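## Task

Take the culture plate labelled M09 out of the incubator and set it down in out-nest O1. It has to rest level within the nest's locating guides, its well A1 positioned at the nest corner labelled A1, and its lid seated completely on top. No other plate or lid may be left changed. The incubator door has to finish closed and latched by its catch. Anything that stays put only because the robot is holding it does not count. At the end, release everything and pull the gripper away.

## Robot and tools

ROBOT. A single four-axis plate-handling arm with a gripper that always stays level and cannot tilt. Its joints, from the base out, are lift (0.000 to 0.550 m), shoulder (-2.000 to 2.000 rad), elbow (-2.800 to 2.800 rad) and wrist yaw (-12.566 to 12.566 rad). The controlled point, end_effector_position, is midway between the two rubber finger pads, 2 to 3 cm back from the fingertips. If the elbow gets within 0.4 rad of zero, the arm may collapse and fault, so avoid near-straight configurations.

FRAMES. Scene frame: origin on the table surface directly under the arm base, +z up, and +y to the left when facing along +x. Gripper frame: fingers point along its +x, and the fingers close and open along its y. rz turns about the gripper z, positive going from +x toward +y.

ROW FORMAT. Every motion command is one row of 5 numbers, each between -1 and 1: [dx, dy, dz, rz, opening]. dx, dy, dz, rz are an offset, not a pose. They are expressed in the gripper's own axes and measured from the gripper pose given in the most recent result that shows it. Before any such result exists in the scene, and for any second or later call in the same reply, they are measured from wherever the gripper is when the action begins. A value of 1.0 means 0.6 m for translation or 180 degrees for rz. opening is absolute, not an offset: +1 is fully open (0.140 m) and -1 is closed, which still leaves a 0.066 m gap. Going from fully open to closed takes at least about 0.6 s. An all-zero offset is not a pause; it drives the hand back to the reference pose.

TOOLS.
execute_actions: argument actions is a list holding zero or one item, plus optional pictures (boolean). An empty list is a pure look at the current state. An item with rows (1 to 15 rows) and steps (up to 15, default 15) runs that many control steps of 1/30 s each, one row per step. Every row is measured from the same reference pose, not from the row before, and the final row repeats if rows run out. An item with only steps (up to 300) is a wait, counted from the previous result, so thinking time is included in it.
move: target is one row as above. speed is the path's top speed in m/s, from 0.002 to 0.5, default 0.25; turning is capped at twice that value in rad/s. It drives along a straight line lasting 0.5 to 10 s, and a longer path stops short after 10 s. It does not slow down for obstacles, can overshoot speed, and the opening is sent at its start. Its result adds a move: line (done, off_target, moving, held, fault and so on), which limits acted (paced means the command was clipped; held means a check blocked some steps, after which the arm may jump ahead fast), and the distance from the target.
wait: seconds, from 0 to 10; nothing new is sent.
zoom_image: camera (cam_head_left, cam_head_right, cam_high, cam_low, cam_wrist) and region [x0, y0, x1, y1] in pixels from the top-left corner, at most 504 by 504, taken from that camera's latest full image.
finished_scene: scene (1 or 2). Sending a reply without any tool call ends all remaining scenes.

CONTROL BEHAVIOUR. At each step the commanded pose is limited to within 70 mm and 16 degrees of the measured pose. After an action ends, the arm goes on only as far as the last clipped pose, so a distant target can need several calls; check the reported pose and send the remainder. The simulation keeps running while the operator thinks. Offsets come from a measured pose, so repeating a small push into a rigid surface does not press harder, but against something that yields it goes further.

RESULTS. The state line gives end_effector_position (m) and end_effector_quat_wxyz in the scene frame; at long reach it can be somewhat off. Joint positions lists lift, shoulder, elbow, wrist yaw, then the pad gap in metres. grip_measured is the finger opening on the command scale, possibly off by up to about 1 mm throughout a scene. Hand target is where the controller is now steering. pose unreachable means a clearance check changed or blocked the command, and HELD marks each step where that happened. MOTOR HOT appears from 85 °C; at 100 °C an OVER-TEMPERATURE FAULT applies the brakes until the motors cool. Holding loads heats the motors, even while idle. A TORQUE FAULT (load limits: lift 55.8 N, shoulder 8.37 N m, elbow 4.18 N m, wrist yaw 1.39 N m, including the held object's weight) stops the arm for 10 s and drops the rest of the call.

GRIPPING. To hold a plate, command an opening about 0.04 below grip_measured; a smaller difference gives a lighter grip. Each pad pushes with up to about 18 N, but a fast close can squeeze harder and sometimes springs the fingers open. A held part may occasionally get a brief tug.

SCENE HINTS. Once pushed, the incubator door keeps swinging by itself; if it goes far beyond 90 degrees, its outer face can no longer be reached to close it. Inside the incubator a plate's ID is printed on its front. On any labelled item, well A1 sits at the labelled short end, in the corner opposite the labelled long side.

AVOID. Knocking or dropping anything off the table ends the scene. Drops, slips, slams, fast collisions, hard pushes, faults and stops all count against the outcome. Keep contacts slow and targets only slightly past the contact point.

CAMERAS. cam_head_left, cam_head_right, cam_high and cam_low are fixed, 504x504, pinhole with radial distortion; cam_wrist is a 616x616 fisheye whose pose follows the arm's joint readings. Calibrations are listed per camera and may be off by a few degrees and millimetres in each scene.

Each tool is called after "Call:" as name([rows], argument=value, ...), one row to a line, values as JSON.

## Session

I'll start by looking at the current state of the scene.

Call:
execute_actions(actions=[])

Scene clock: 0.00 s of 9600.00 s.
end_effector_position=(+0.7600, -0.2401, +0.5058) grip_measured=+0.97 end_effector_quat_wxyz=(+1.000, -0.000, -0.000, -0.030)
Joint positions: [ 0.501 -0.724 -2.612 -3.006  0.139]
Motor temperatures (°C, as the motors report them): [35 28 30 28]
Hand target: +0.760, -0.240, +0.506; +1.000, -0.000, -0.000, -0.030

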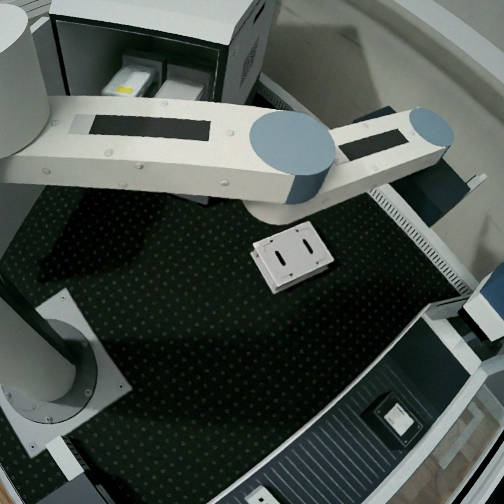

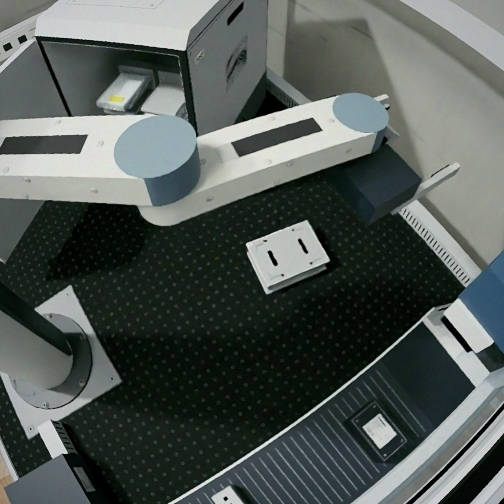

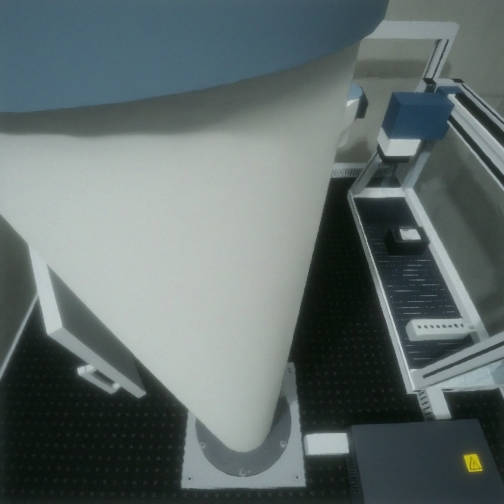

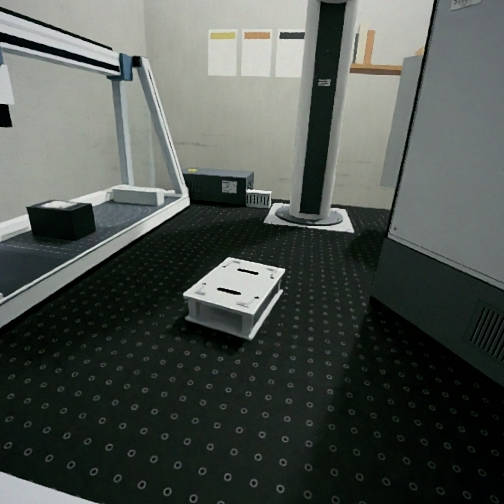

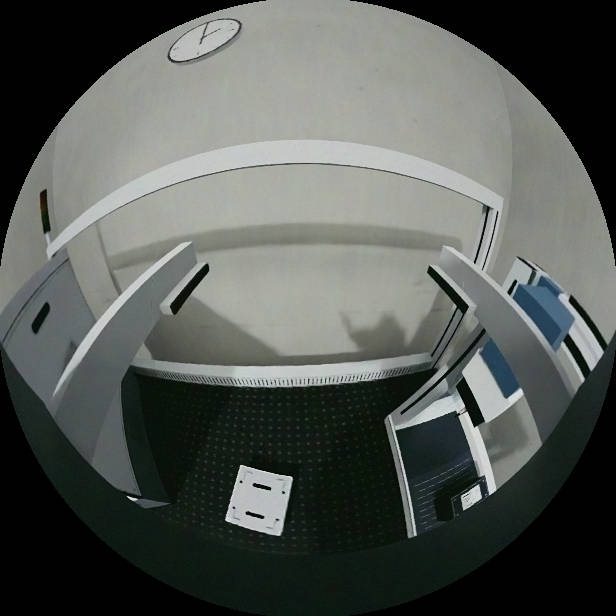

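Call:
zoom_image(camera="cam_head_right", region=[0, 0, 280, 160])

Call:
zoom_image(camera="cam_head_left", region=[230, 200, 350, 310])

Call:
zoom_image(camera="cam_high", region=[0, 200, 250, 450])

Region (0, 0, 280, 160) of cam_head_right's 504x504 image, scaled by 1.800, with more detail than that image has; it fills the top 288 rows of this view, and the rest is white.

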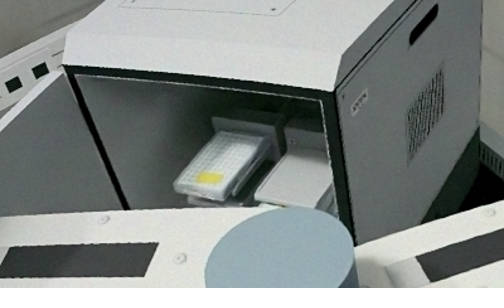

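Region (230, 200, 350, 310) of cam_head_left's 504x504 image, scaled by 4.200, with more detail than that image has; it fills the top 462 rows of this view, and the rest is white.

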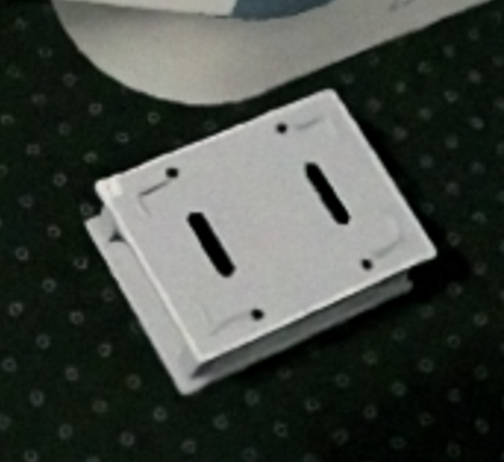

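Region (0, 200, 250, 450) of cam_high's 504x504 image, scaled by 2.016, with more detail than that image has.

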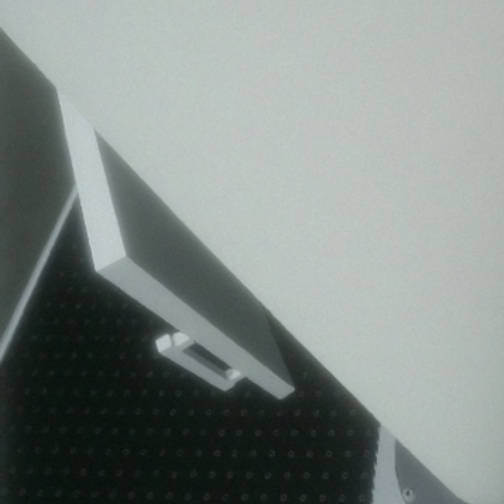

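Call:
zoom_image(camera="cam_head_right", region=[230, 200, 350, 310])

Call:
zoom_image(camera="cam_low", region=[170, 240, 300, 350])

Call:
zoom_image(camera="cam_wrist", region=[200, 440, 320, 550])

Call:
zoom_image(camera="cam_head_left", region=[30, 0, 290, 120])

Region (230, 200, 350, 310) of cam_head_right's 504x504 image, scaled by 4.200, with more detail than that image has; it fills the top 462 rows of this view, and the rest is white.

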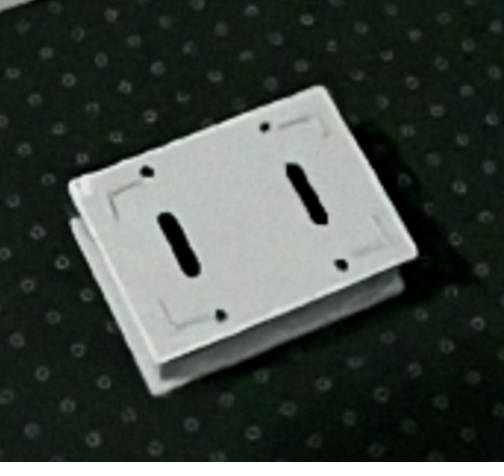

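Region (170, 240, 300, 350) of cam_low's 504x504 image, scaled by 3.877, with more detail than that image has; it fills the top 426 rows of this view, and the rest is white.

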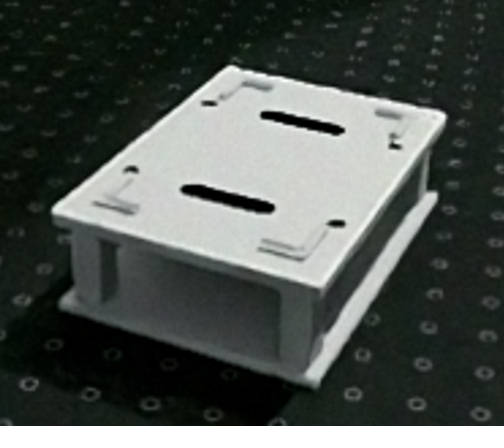

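Region (200, 440, 320, 550) of cam_wrist's 616x616 image, scaled by 4.200, with more detail than that image has; it fills the top 462 rows of this view, and the rest is white.

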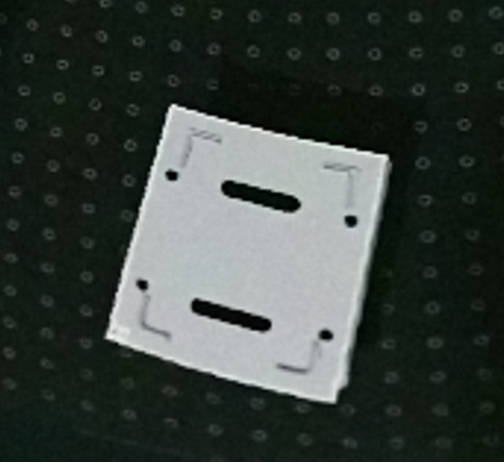

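Region (30, 0, 290, 120) of cam_head_left's 504x504 image, scaled by 1.938, with more detail than that image has; it fills the top 233 rows of this view, and the rest is white.

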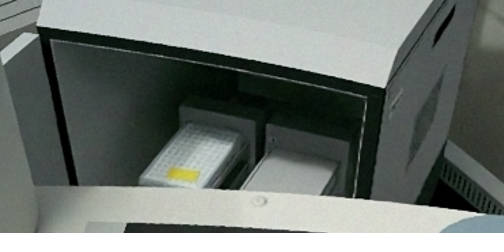

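Call:
move(target=[-0.5377, 0.335, -0.317, 0.2025, 0.0], speed=0.3)

Scene clock: 94.73 s of 9600.00 s.
end_effector_position=(+0.4498, -0.0200, +0.3156) grip_measured=+0.00 end_effector_quat_wxyz=(+0.959, -0.000, -0.000, +0.285)
Joint positions: [ 0.311 -1.56  -0.71  -3.435  0.103]
Motor temperatures (°C, as the motors report them): [35 28 30 28]
Hand target: +0.450, -0.020, +0.316; +0.959, -0.000, -0.000, +0.285
Off the commanded pose: 0.000 m, 0 deg.
After step 90, 89.93 s passed at rest.
move: done
camera_calibration (this result's frames):
cam_wrist: T_world_to_cam=[[0.545051, -0.838402, 0.00146757, -0.253364], [-0.50337, -0.328643, -0.799132, 0.459983], [0.670476, 0.434829, -0.601154, -0.00788971], [0, 0, 0, 1]] pos_world=[0.374928, -0.0578199, 0.363216]

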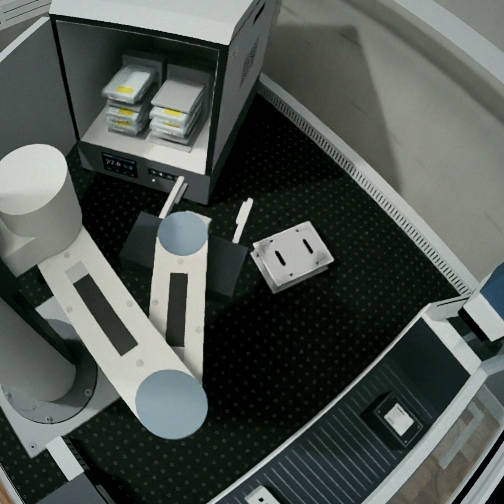

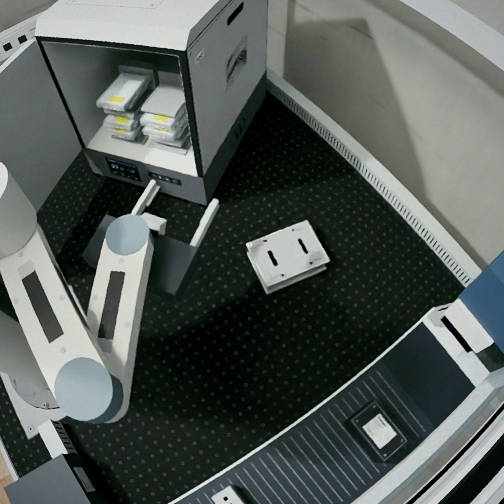

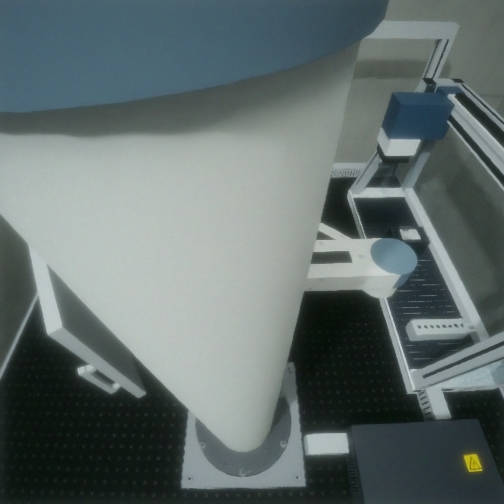

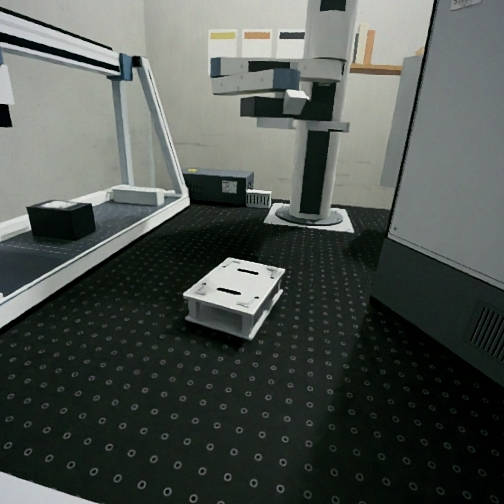

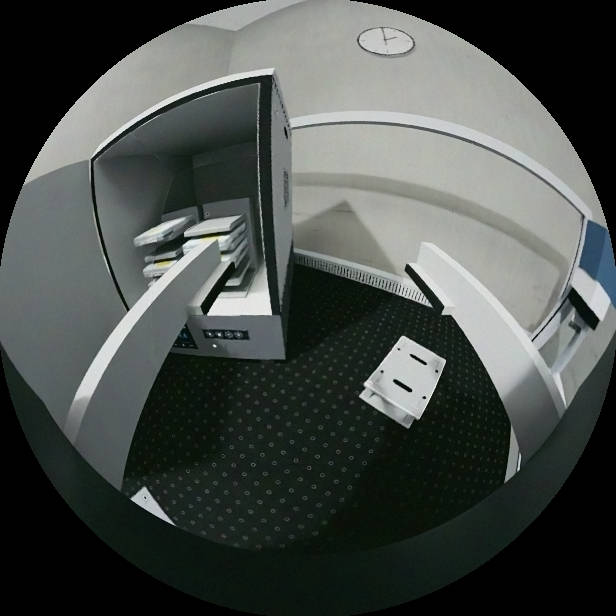

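Call:
zoom_image(camera="cam_head_left", region=[80, 40, 230, 190])

Call:
zoom_image(camera="cam_head_right", region=[70, 50, 220, 200])

Region (80, 40, 230, 190) of cam_head_left's 504x504 image, scaled by 3.360, with more detail than that image has.

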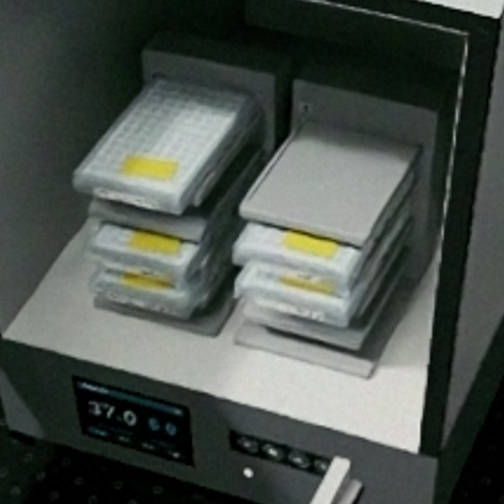

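Region (70, 50, 220, 200) of cam_head_right's 504x504 image, scaled by 3.360, with more detail than that image has.

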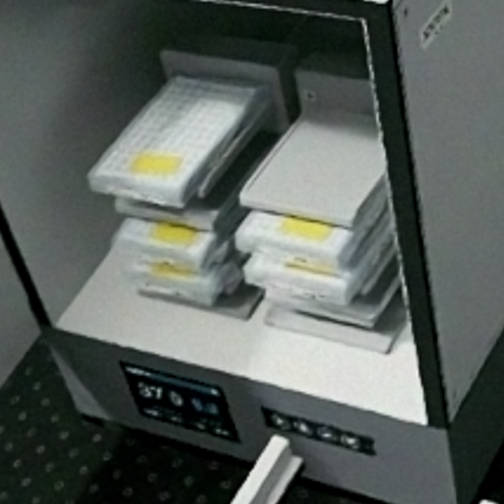

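Call:
move(target=[0.181, 0.3995, -0.1, 0.0, 0.0], speed=0.25)

Scene clock: 117.07 s of 9600.00 s.
end_effector_position=(+0.4102, +0.2402, +0.2556) grip_measured=+0.00 end_effector_quat_wxyz=(+0.959, -0.000, -0.000, +0.285)
Joint positions: [ 0.251 -0.048 -0.783 -4.875  0.103]
Motor temperatures (°C, as the motors report them): [35 28 30 28]
Hand target: +0.410, +0.240, +0.256; +0.959, -0.000, -0.000, +0.285
Off the commanded pose: 0.000 m, 0 deg.
After step 90, 17.73 s passed at rest.
move: done
camera_calibration (this result's frames):
cam_wrist: T_world_to_cam=[[0.54506, -0.838396, 0.00146757, -0.0135584], [-0.503367, -0.328649, -0.799132, 0.47757], [0.670471, 0.434836, -0.601154, -0.130514], [0, 0, 0, 1]] pos_world=[0.335289, 0.202338, 0.303202]

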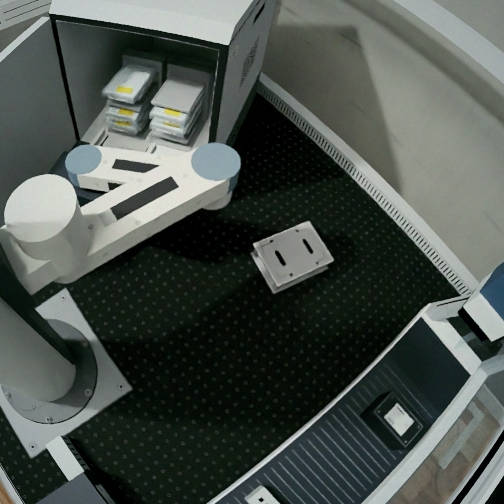

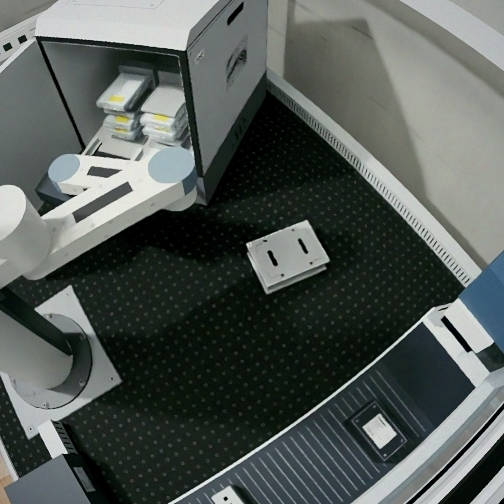

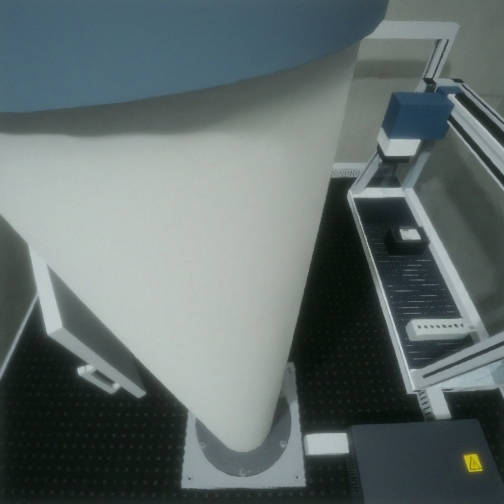

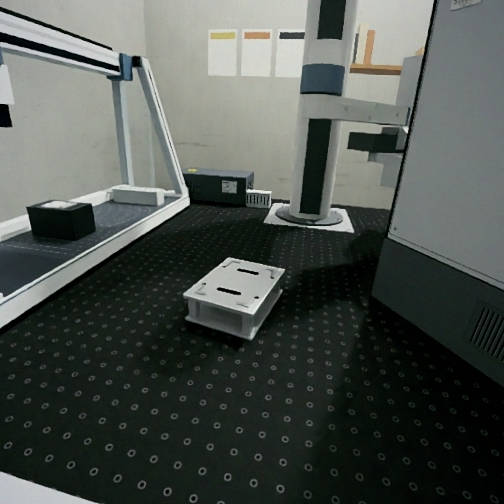

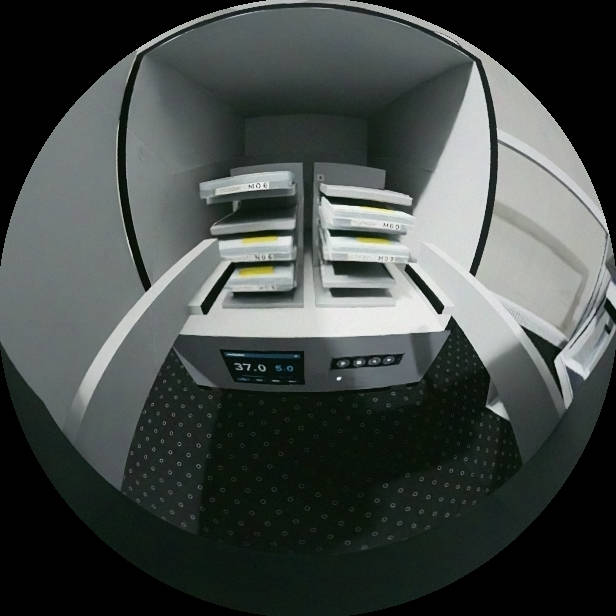

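Call:
zoom_image(camera="cam_wrist", region=[300, 160, 440, 320])

Call:
zoom_image(camera="cam_wrist", region=[180, 160, 320, 320])

Region (300, 160, 440, 320) of cam_wrist's 616x616 image, scaled by 3.150, with more detail than that image has; it fills the left 441 columns of this view, and the rest is white.

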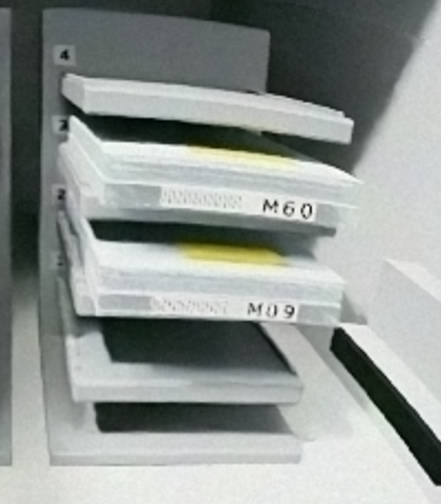

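Region (180, 160, 320, 320) of cam_wrist's 616x616 image, scaled by 3.150, with more detail than that image has; it fills the left 441 columns of this view, and the rest is white.

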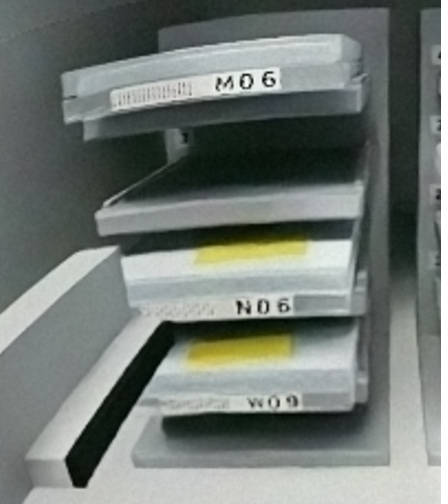

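Call:
zoom_image(camera="cam_wrist", region=[310, 215, 420, 275])

Region (310, 215, 420, 275) of cam_wrist's 616x616 image, scaled by 4.582, with more detail than that image has; it fills the top 275 rows of this view, and the rest is white.

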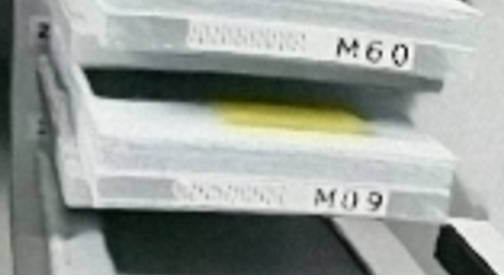

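Call:
move(target=[0.05, -0.0942, -0.035, 0.0, 0.0], speed=0.15)

Scene clock: 142.47 s of 9600.00 s.
end_effector_position=(+0.4663, +0.2090, +0.2345) grip_measured=+0.00 end_effector_quat_wxyz=(+0.959, -0.000, -0.000, +0.284)
Joint positions: [ 0.23  -0.324 -0.856 -4.527  0.103]
Motor temperatures (°C, as the motors report them): [35 28 30 28]
Hand target: +0.466, +0.209, +0.235; +0.959, -0.000, -0.000, +0.285
Off the commanded pose: 0.000 m, 0 deg.
After step 90, 21.60 s passed at rest.
move: done
camera_calibration (this result's frames):
cam_wrist: T_world_to_cam=[[0.544339, -0.838864, 0.00146757, -0.069793], [-0.503649, -0.328216, -0.799132, 0.478807], [0.670845, 0.434259, -0.601154, -0.167291], [0, 0, 0, 1]] pos_world=[0.391368, 0.171253, 0.282165]

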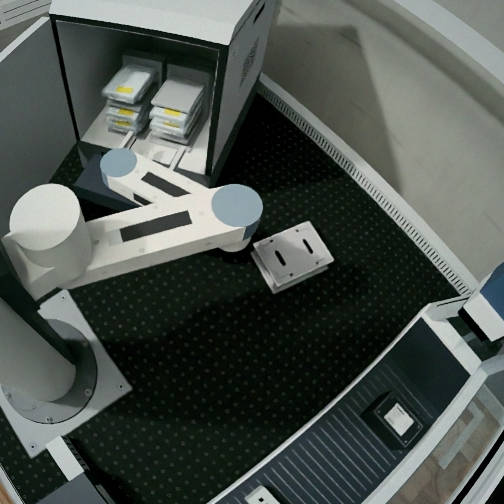

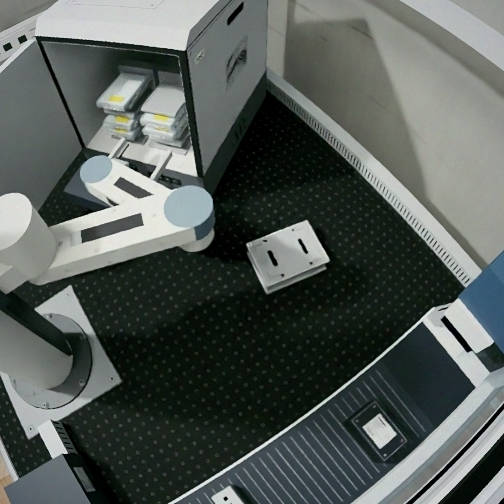

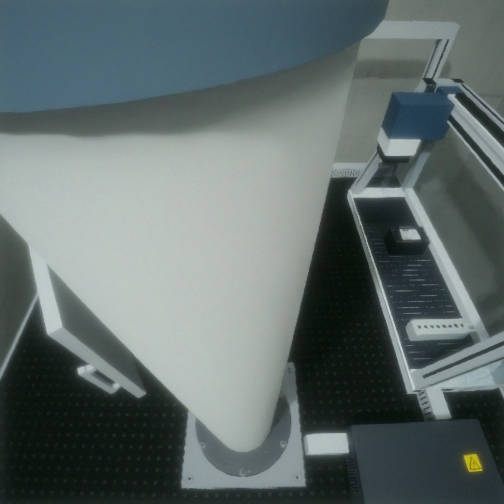

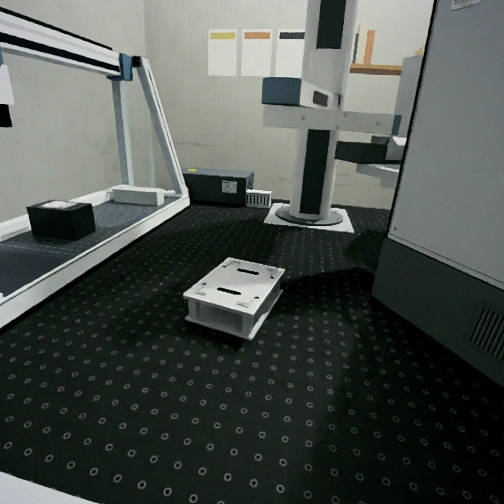

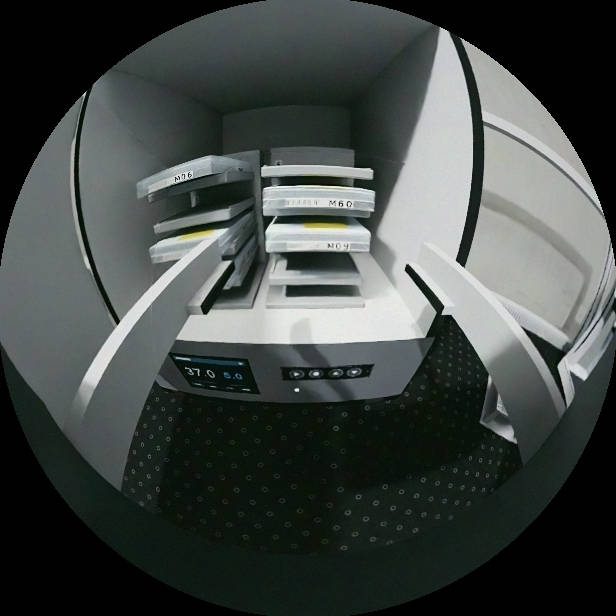

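Call:
zoom_image(camera="cam_wrist", region=[250, 150, 390, 290])

Region (250, 150, 390, 290) of cam_wrist's 616x616 image, scaled by 3.600, with more detail than that image has.

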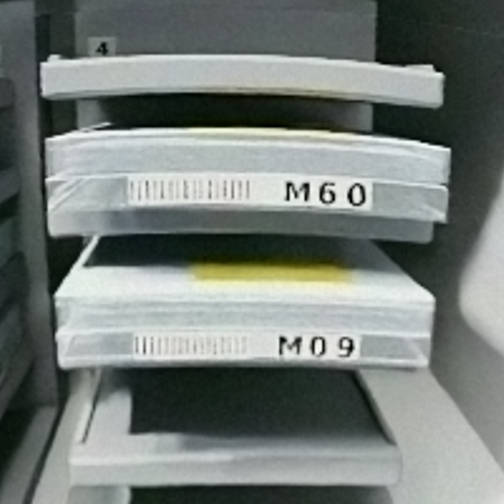

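Call:
zoom_image(camera="cam_wrist", region=[390, 230, 490, 330])

Call:
zoom_image(camera="cam_wrist", region=[170, 200, 290, 320])

Call:
zoom_image(camera="cam_low", region=[310, 90, 420, 200])

Region (390, 230, 490, 330) of cam_wrist's 616x616 image, scaled by 5.040, with more detail than that image has.

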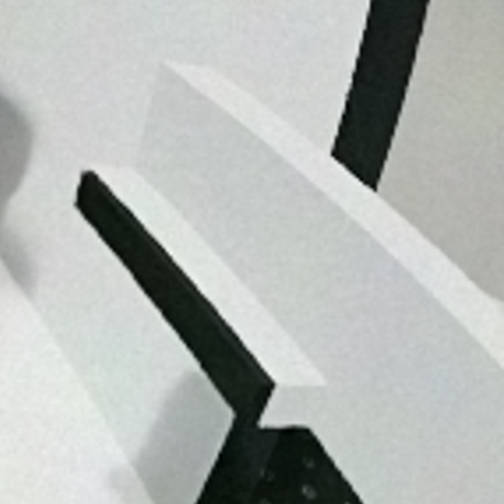

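Region (170, 200, 290, 320) of cam_wrist's 616x616 image, scaled by 4.200, with more detail than that image has.

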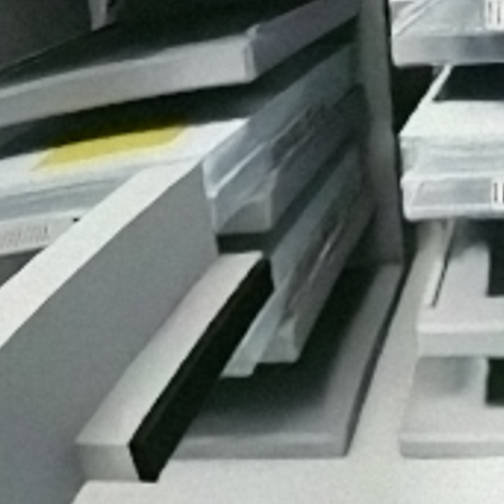

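Region (310, 90, 420, 200) of cam_low's 504x504 image, scaled by 4.582, with more detail than that image has.

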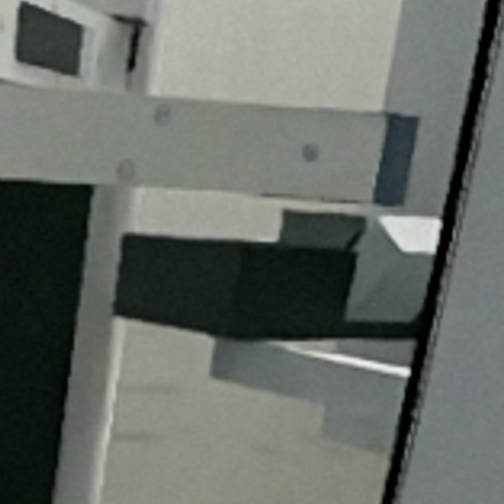

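Call:
move(target=[0.075, 0.0, -0.0092, 0.0, -0.15], speed=0.1)

Scene clock: 177.70 s of 9600.00 s.
end_effector_position=(+0.5042, +0.2334, +0.2290) grip_measured=-0.15 end_effector_quat_wxyz=(+0.959, -0.000, -0.000, +0.284)
Joint positions: [ 0.224 -0.274 -1.054 -4.38   0.097]
Motor temperatures (°C, as the motors report them): [35 28 30 28]
Hand target: +0.504, +0.234, +0.229; +0.959, -0.000, -0.000, +0.284
Off the commanded pose: 0.000 m, 0 deg.
After step 90, 31.50 s passed at rest.
move: done
camera_calibration (this result's frames):
cam_wrist: T_world_to_cam=[[0.543741, -0.839252, 0.00146757, -0.0695435], [-0.503883, -0.327857, -0.799132, 0.501512], [0.671154, 0.433781, -0.601154, -0.206669], [0, 0, 0, 1]] pos_world=[0.429223, 0.195709, 0.276636]

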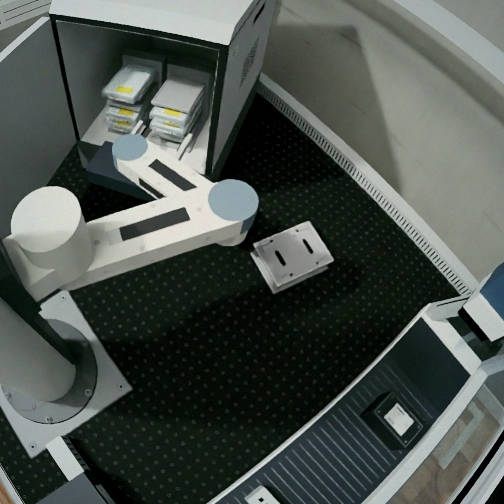

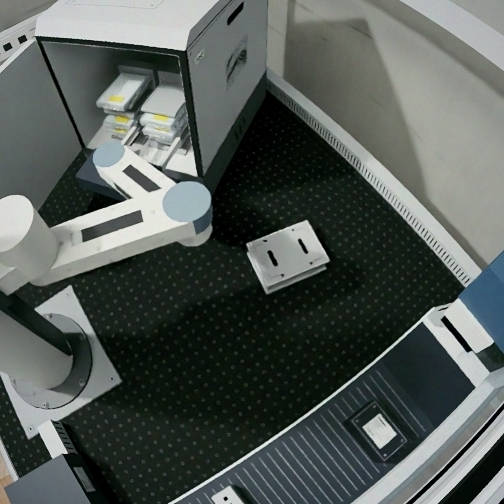

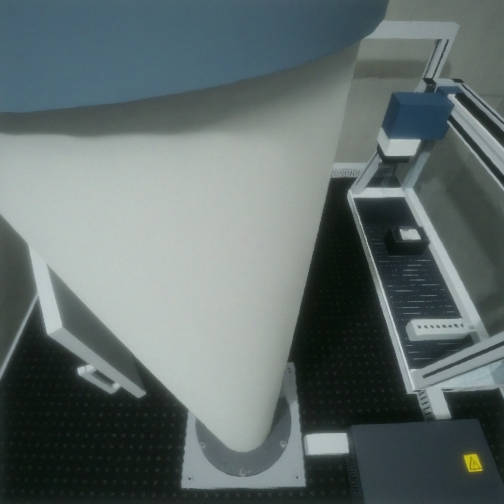

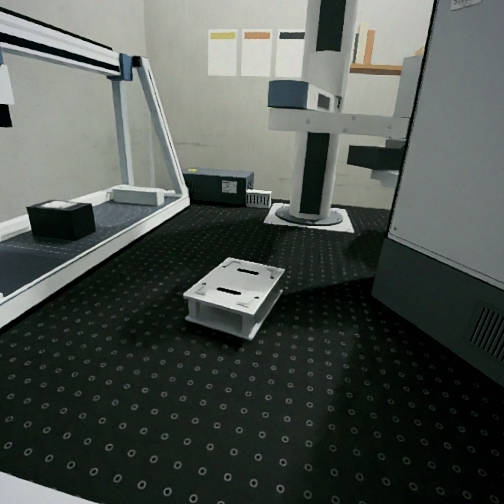

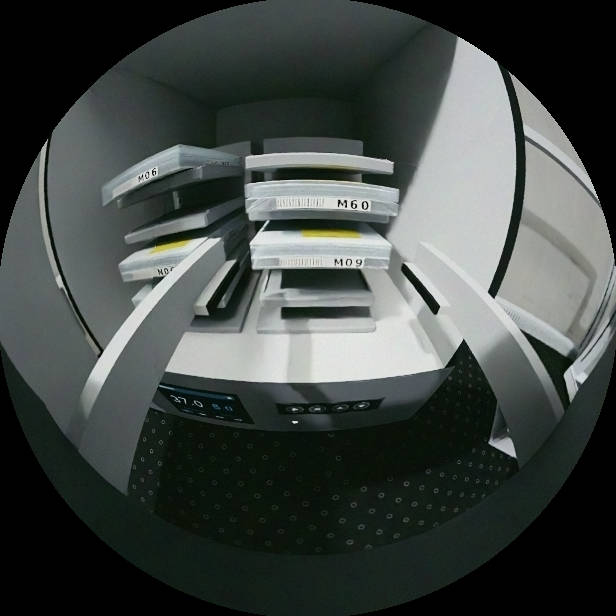

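Call:
zoom_image(camera="cam_wrist", region=[215, 215, 295, 295])

Call:
zoom_image(camera="cam_wrist", region=[345, 215, 425, 295])

Region (215, 215, 295, 295) of cam_wrist's 616x616 image, scaled by 6.300, with more detail than that image has.

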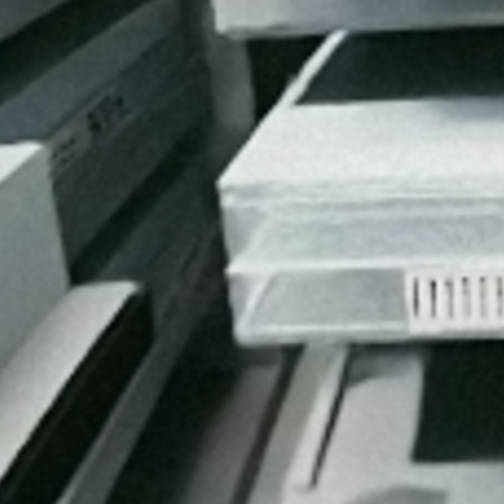

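Region (345, 215, 425, 295) of cam_wrist's 616x616 image, scaled by 6.300, with more detail than that image has.

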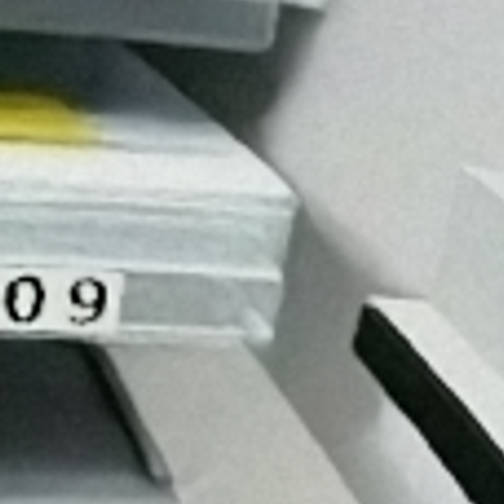

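Call:
zoom_image(camera="cam_wrist", region=[250, 265, 390, 335])

Call:
zoom_image(camera="cam_wrist", region=[160, 135, 270, 245])

Call:
zoom_image(camera="cam_wrist", region=[235, 130, 405, 230])

Region (250, 265, 390, 335) of cam_wrist's 616x616 image, scaled by 3.600, with more detail than that image has.

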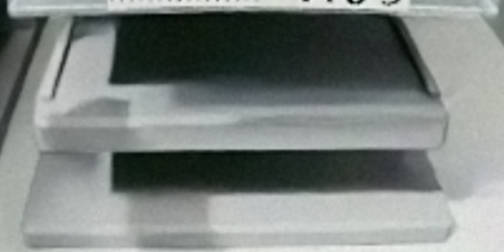

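Region (160, 135, 270, 245) of cam_wrist's 616x616 image, scaled by 4.582, with more detail than that image has.

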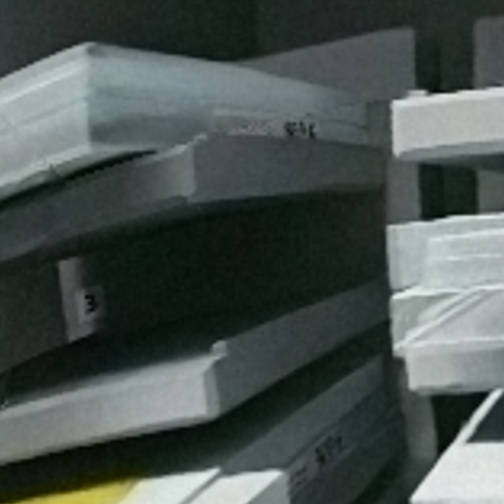

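Region (235, 130, 405, 230) of cam_wrist's 616x616 image, scaled by 2.965, with more detail than that image has; it fills the top 296 rows of this view, and the rest is white.

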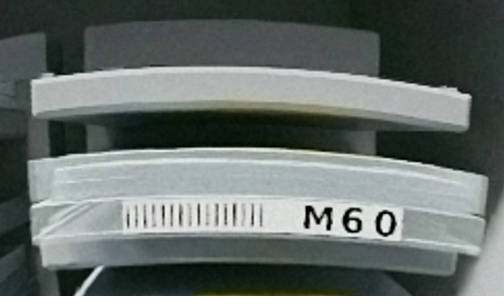

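Call:
move(target=[0.025, 0.0005, -0.0017, 0.0, -0.3], speed=0.05)

Scene clock: 224.70 s of 9600.00 s.
end_effector_position=(+0.5167, +0.2417, +0.2280) grip_measured=-0.30 end_effector_quat_wxyz=(+0.959, -0.000, -0.000, +0.284)
Joint positions: [ 0.223 -0.252 -1.122 -4.334  0.092]
Motor temperatures (°C, as the motors report them): [35 28 30 28]
Hand target: +0.517, +0.242, +0.228; +0.959, -0.000, -0.000, +0.284
Off the commanded pose: 0.000 m, 0 deg.
After step 90, 43.30 s passed at rest.
move: done
camera_calibration (this result's frames):
cam_wrist: T_world_to_cam=[[0.543239, -0.839577, 0.00146757, -0.0690536], [-0.504079, -0.327556, -0.799132, 0.509776], [0.671413, 0.43338, -0.601154, -0.219303], [0, 0, 0, 1]] pos_world=[0.441723, 0.204046, 0.275645]

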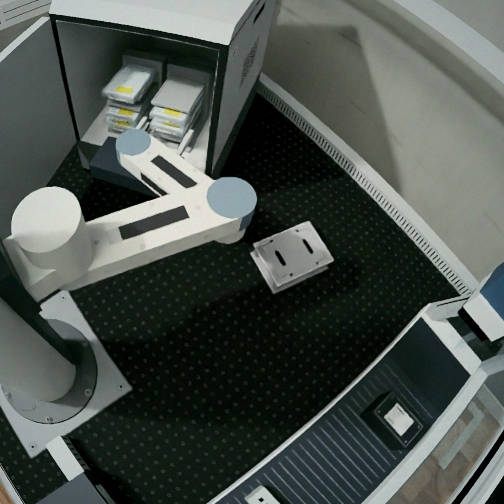

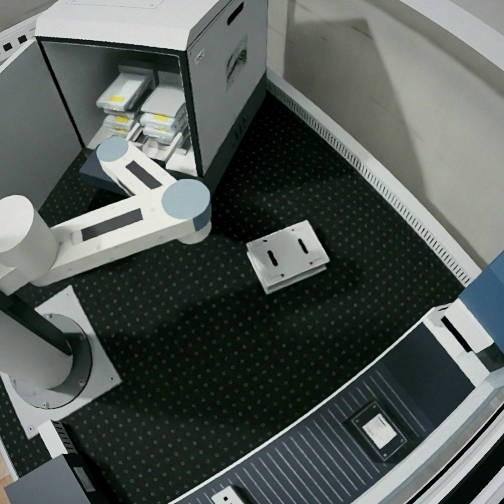

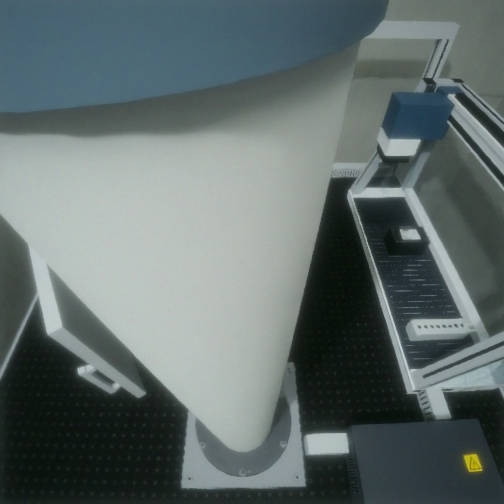

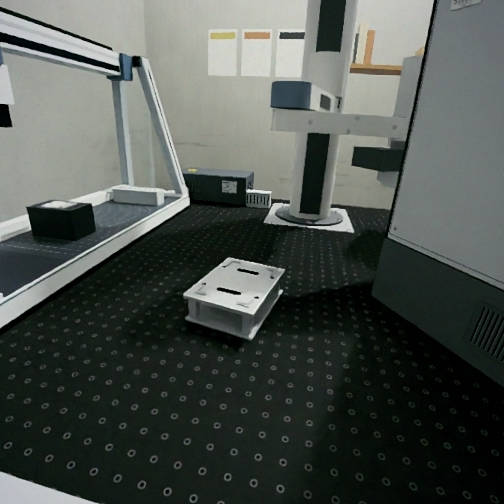

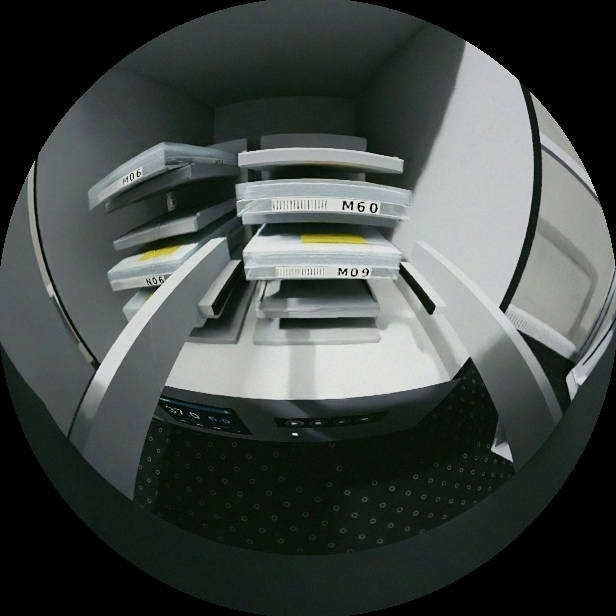

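Call:
zoom_image(camera="cam_wrist", region=[195, 235, 275, 325])

Call:
zoom_image(camera="cam_wrist", region=[370, 235, 450, 325])

Region (195, 235, 275, 325) of cam_wrist's 616x616 image, scaled by 5.600, with more detail than that image has.

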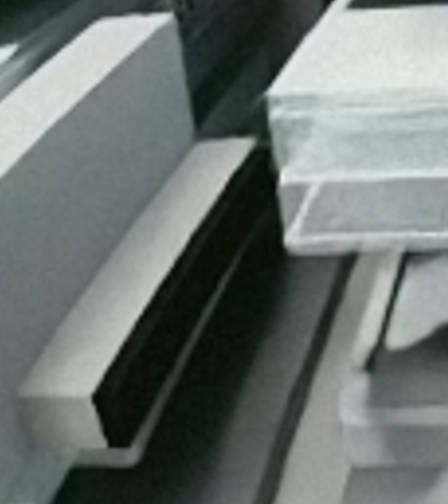

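Region (370, 235, 450, 325) of cam_wrist's 616x616 image, scaled by 5.600, with more detail than that image has.

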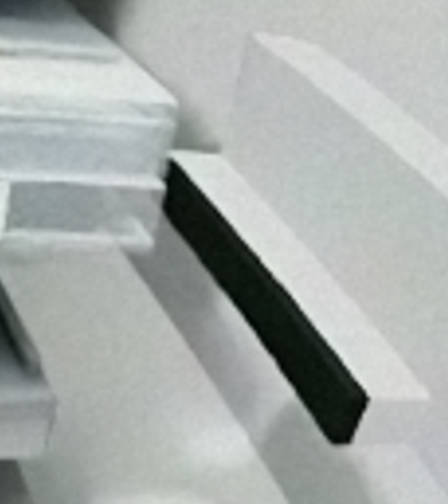

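Call:
zoom_image(camera="cam_wrist", region=[140, 300, 480, 420])

Call:
zoom_image(camera="cam_wrist", region=[240, 275, 400, 355])

Region (140, 300, 480, 420) of cam_wrist's 616x616 image, scaled by 1.482, with more detail than that image has; it fills the top 178 rows of this view, and the rest is white.

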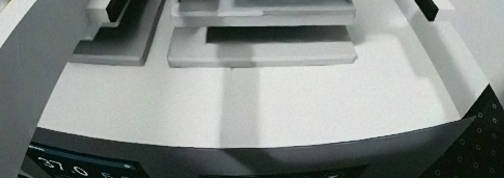

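Region (240, 275, 400, 355) of cam_wrist's 616x616 image, scaled by 3.150, with more detail than that image has.

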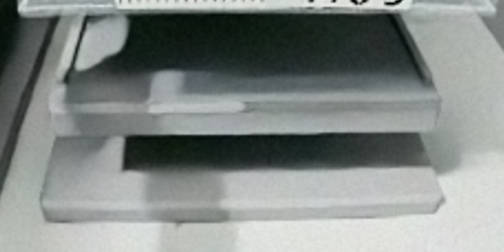

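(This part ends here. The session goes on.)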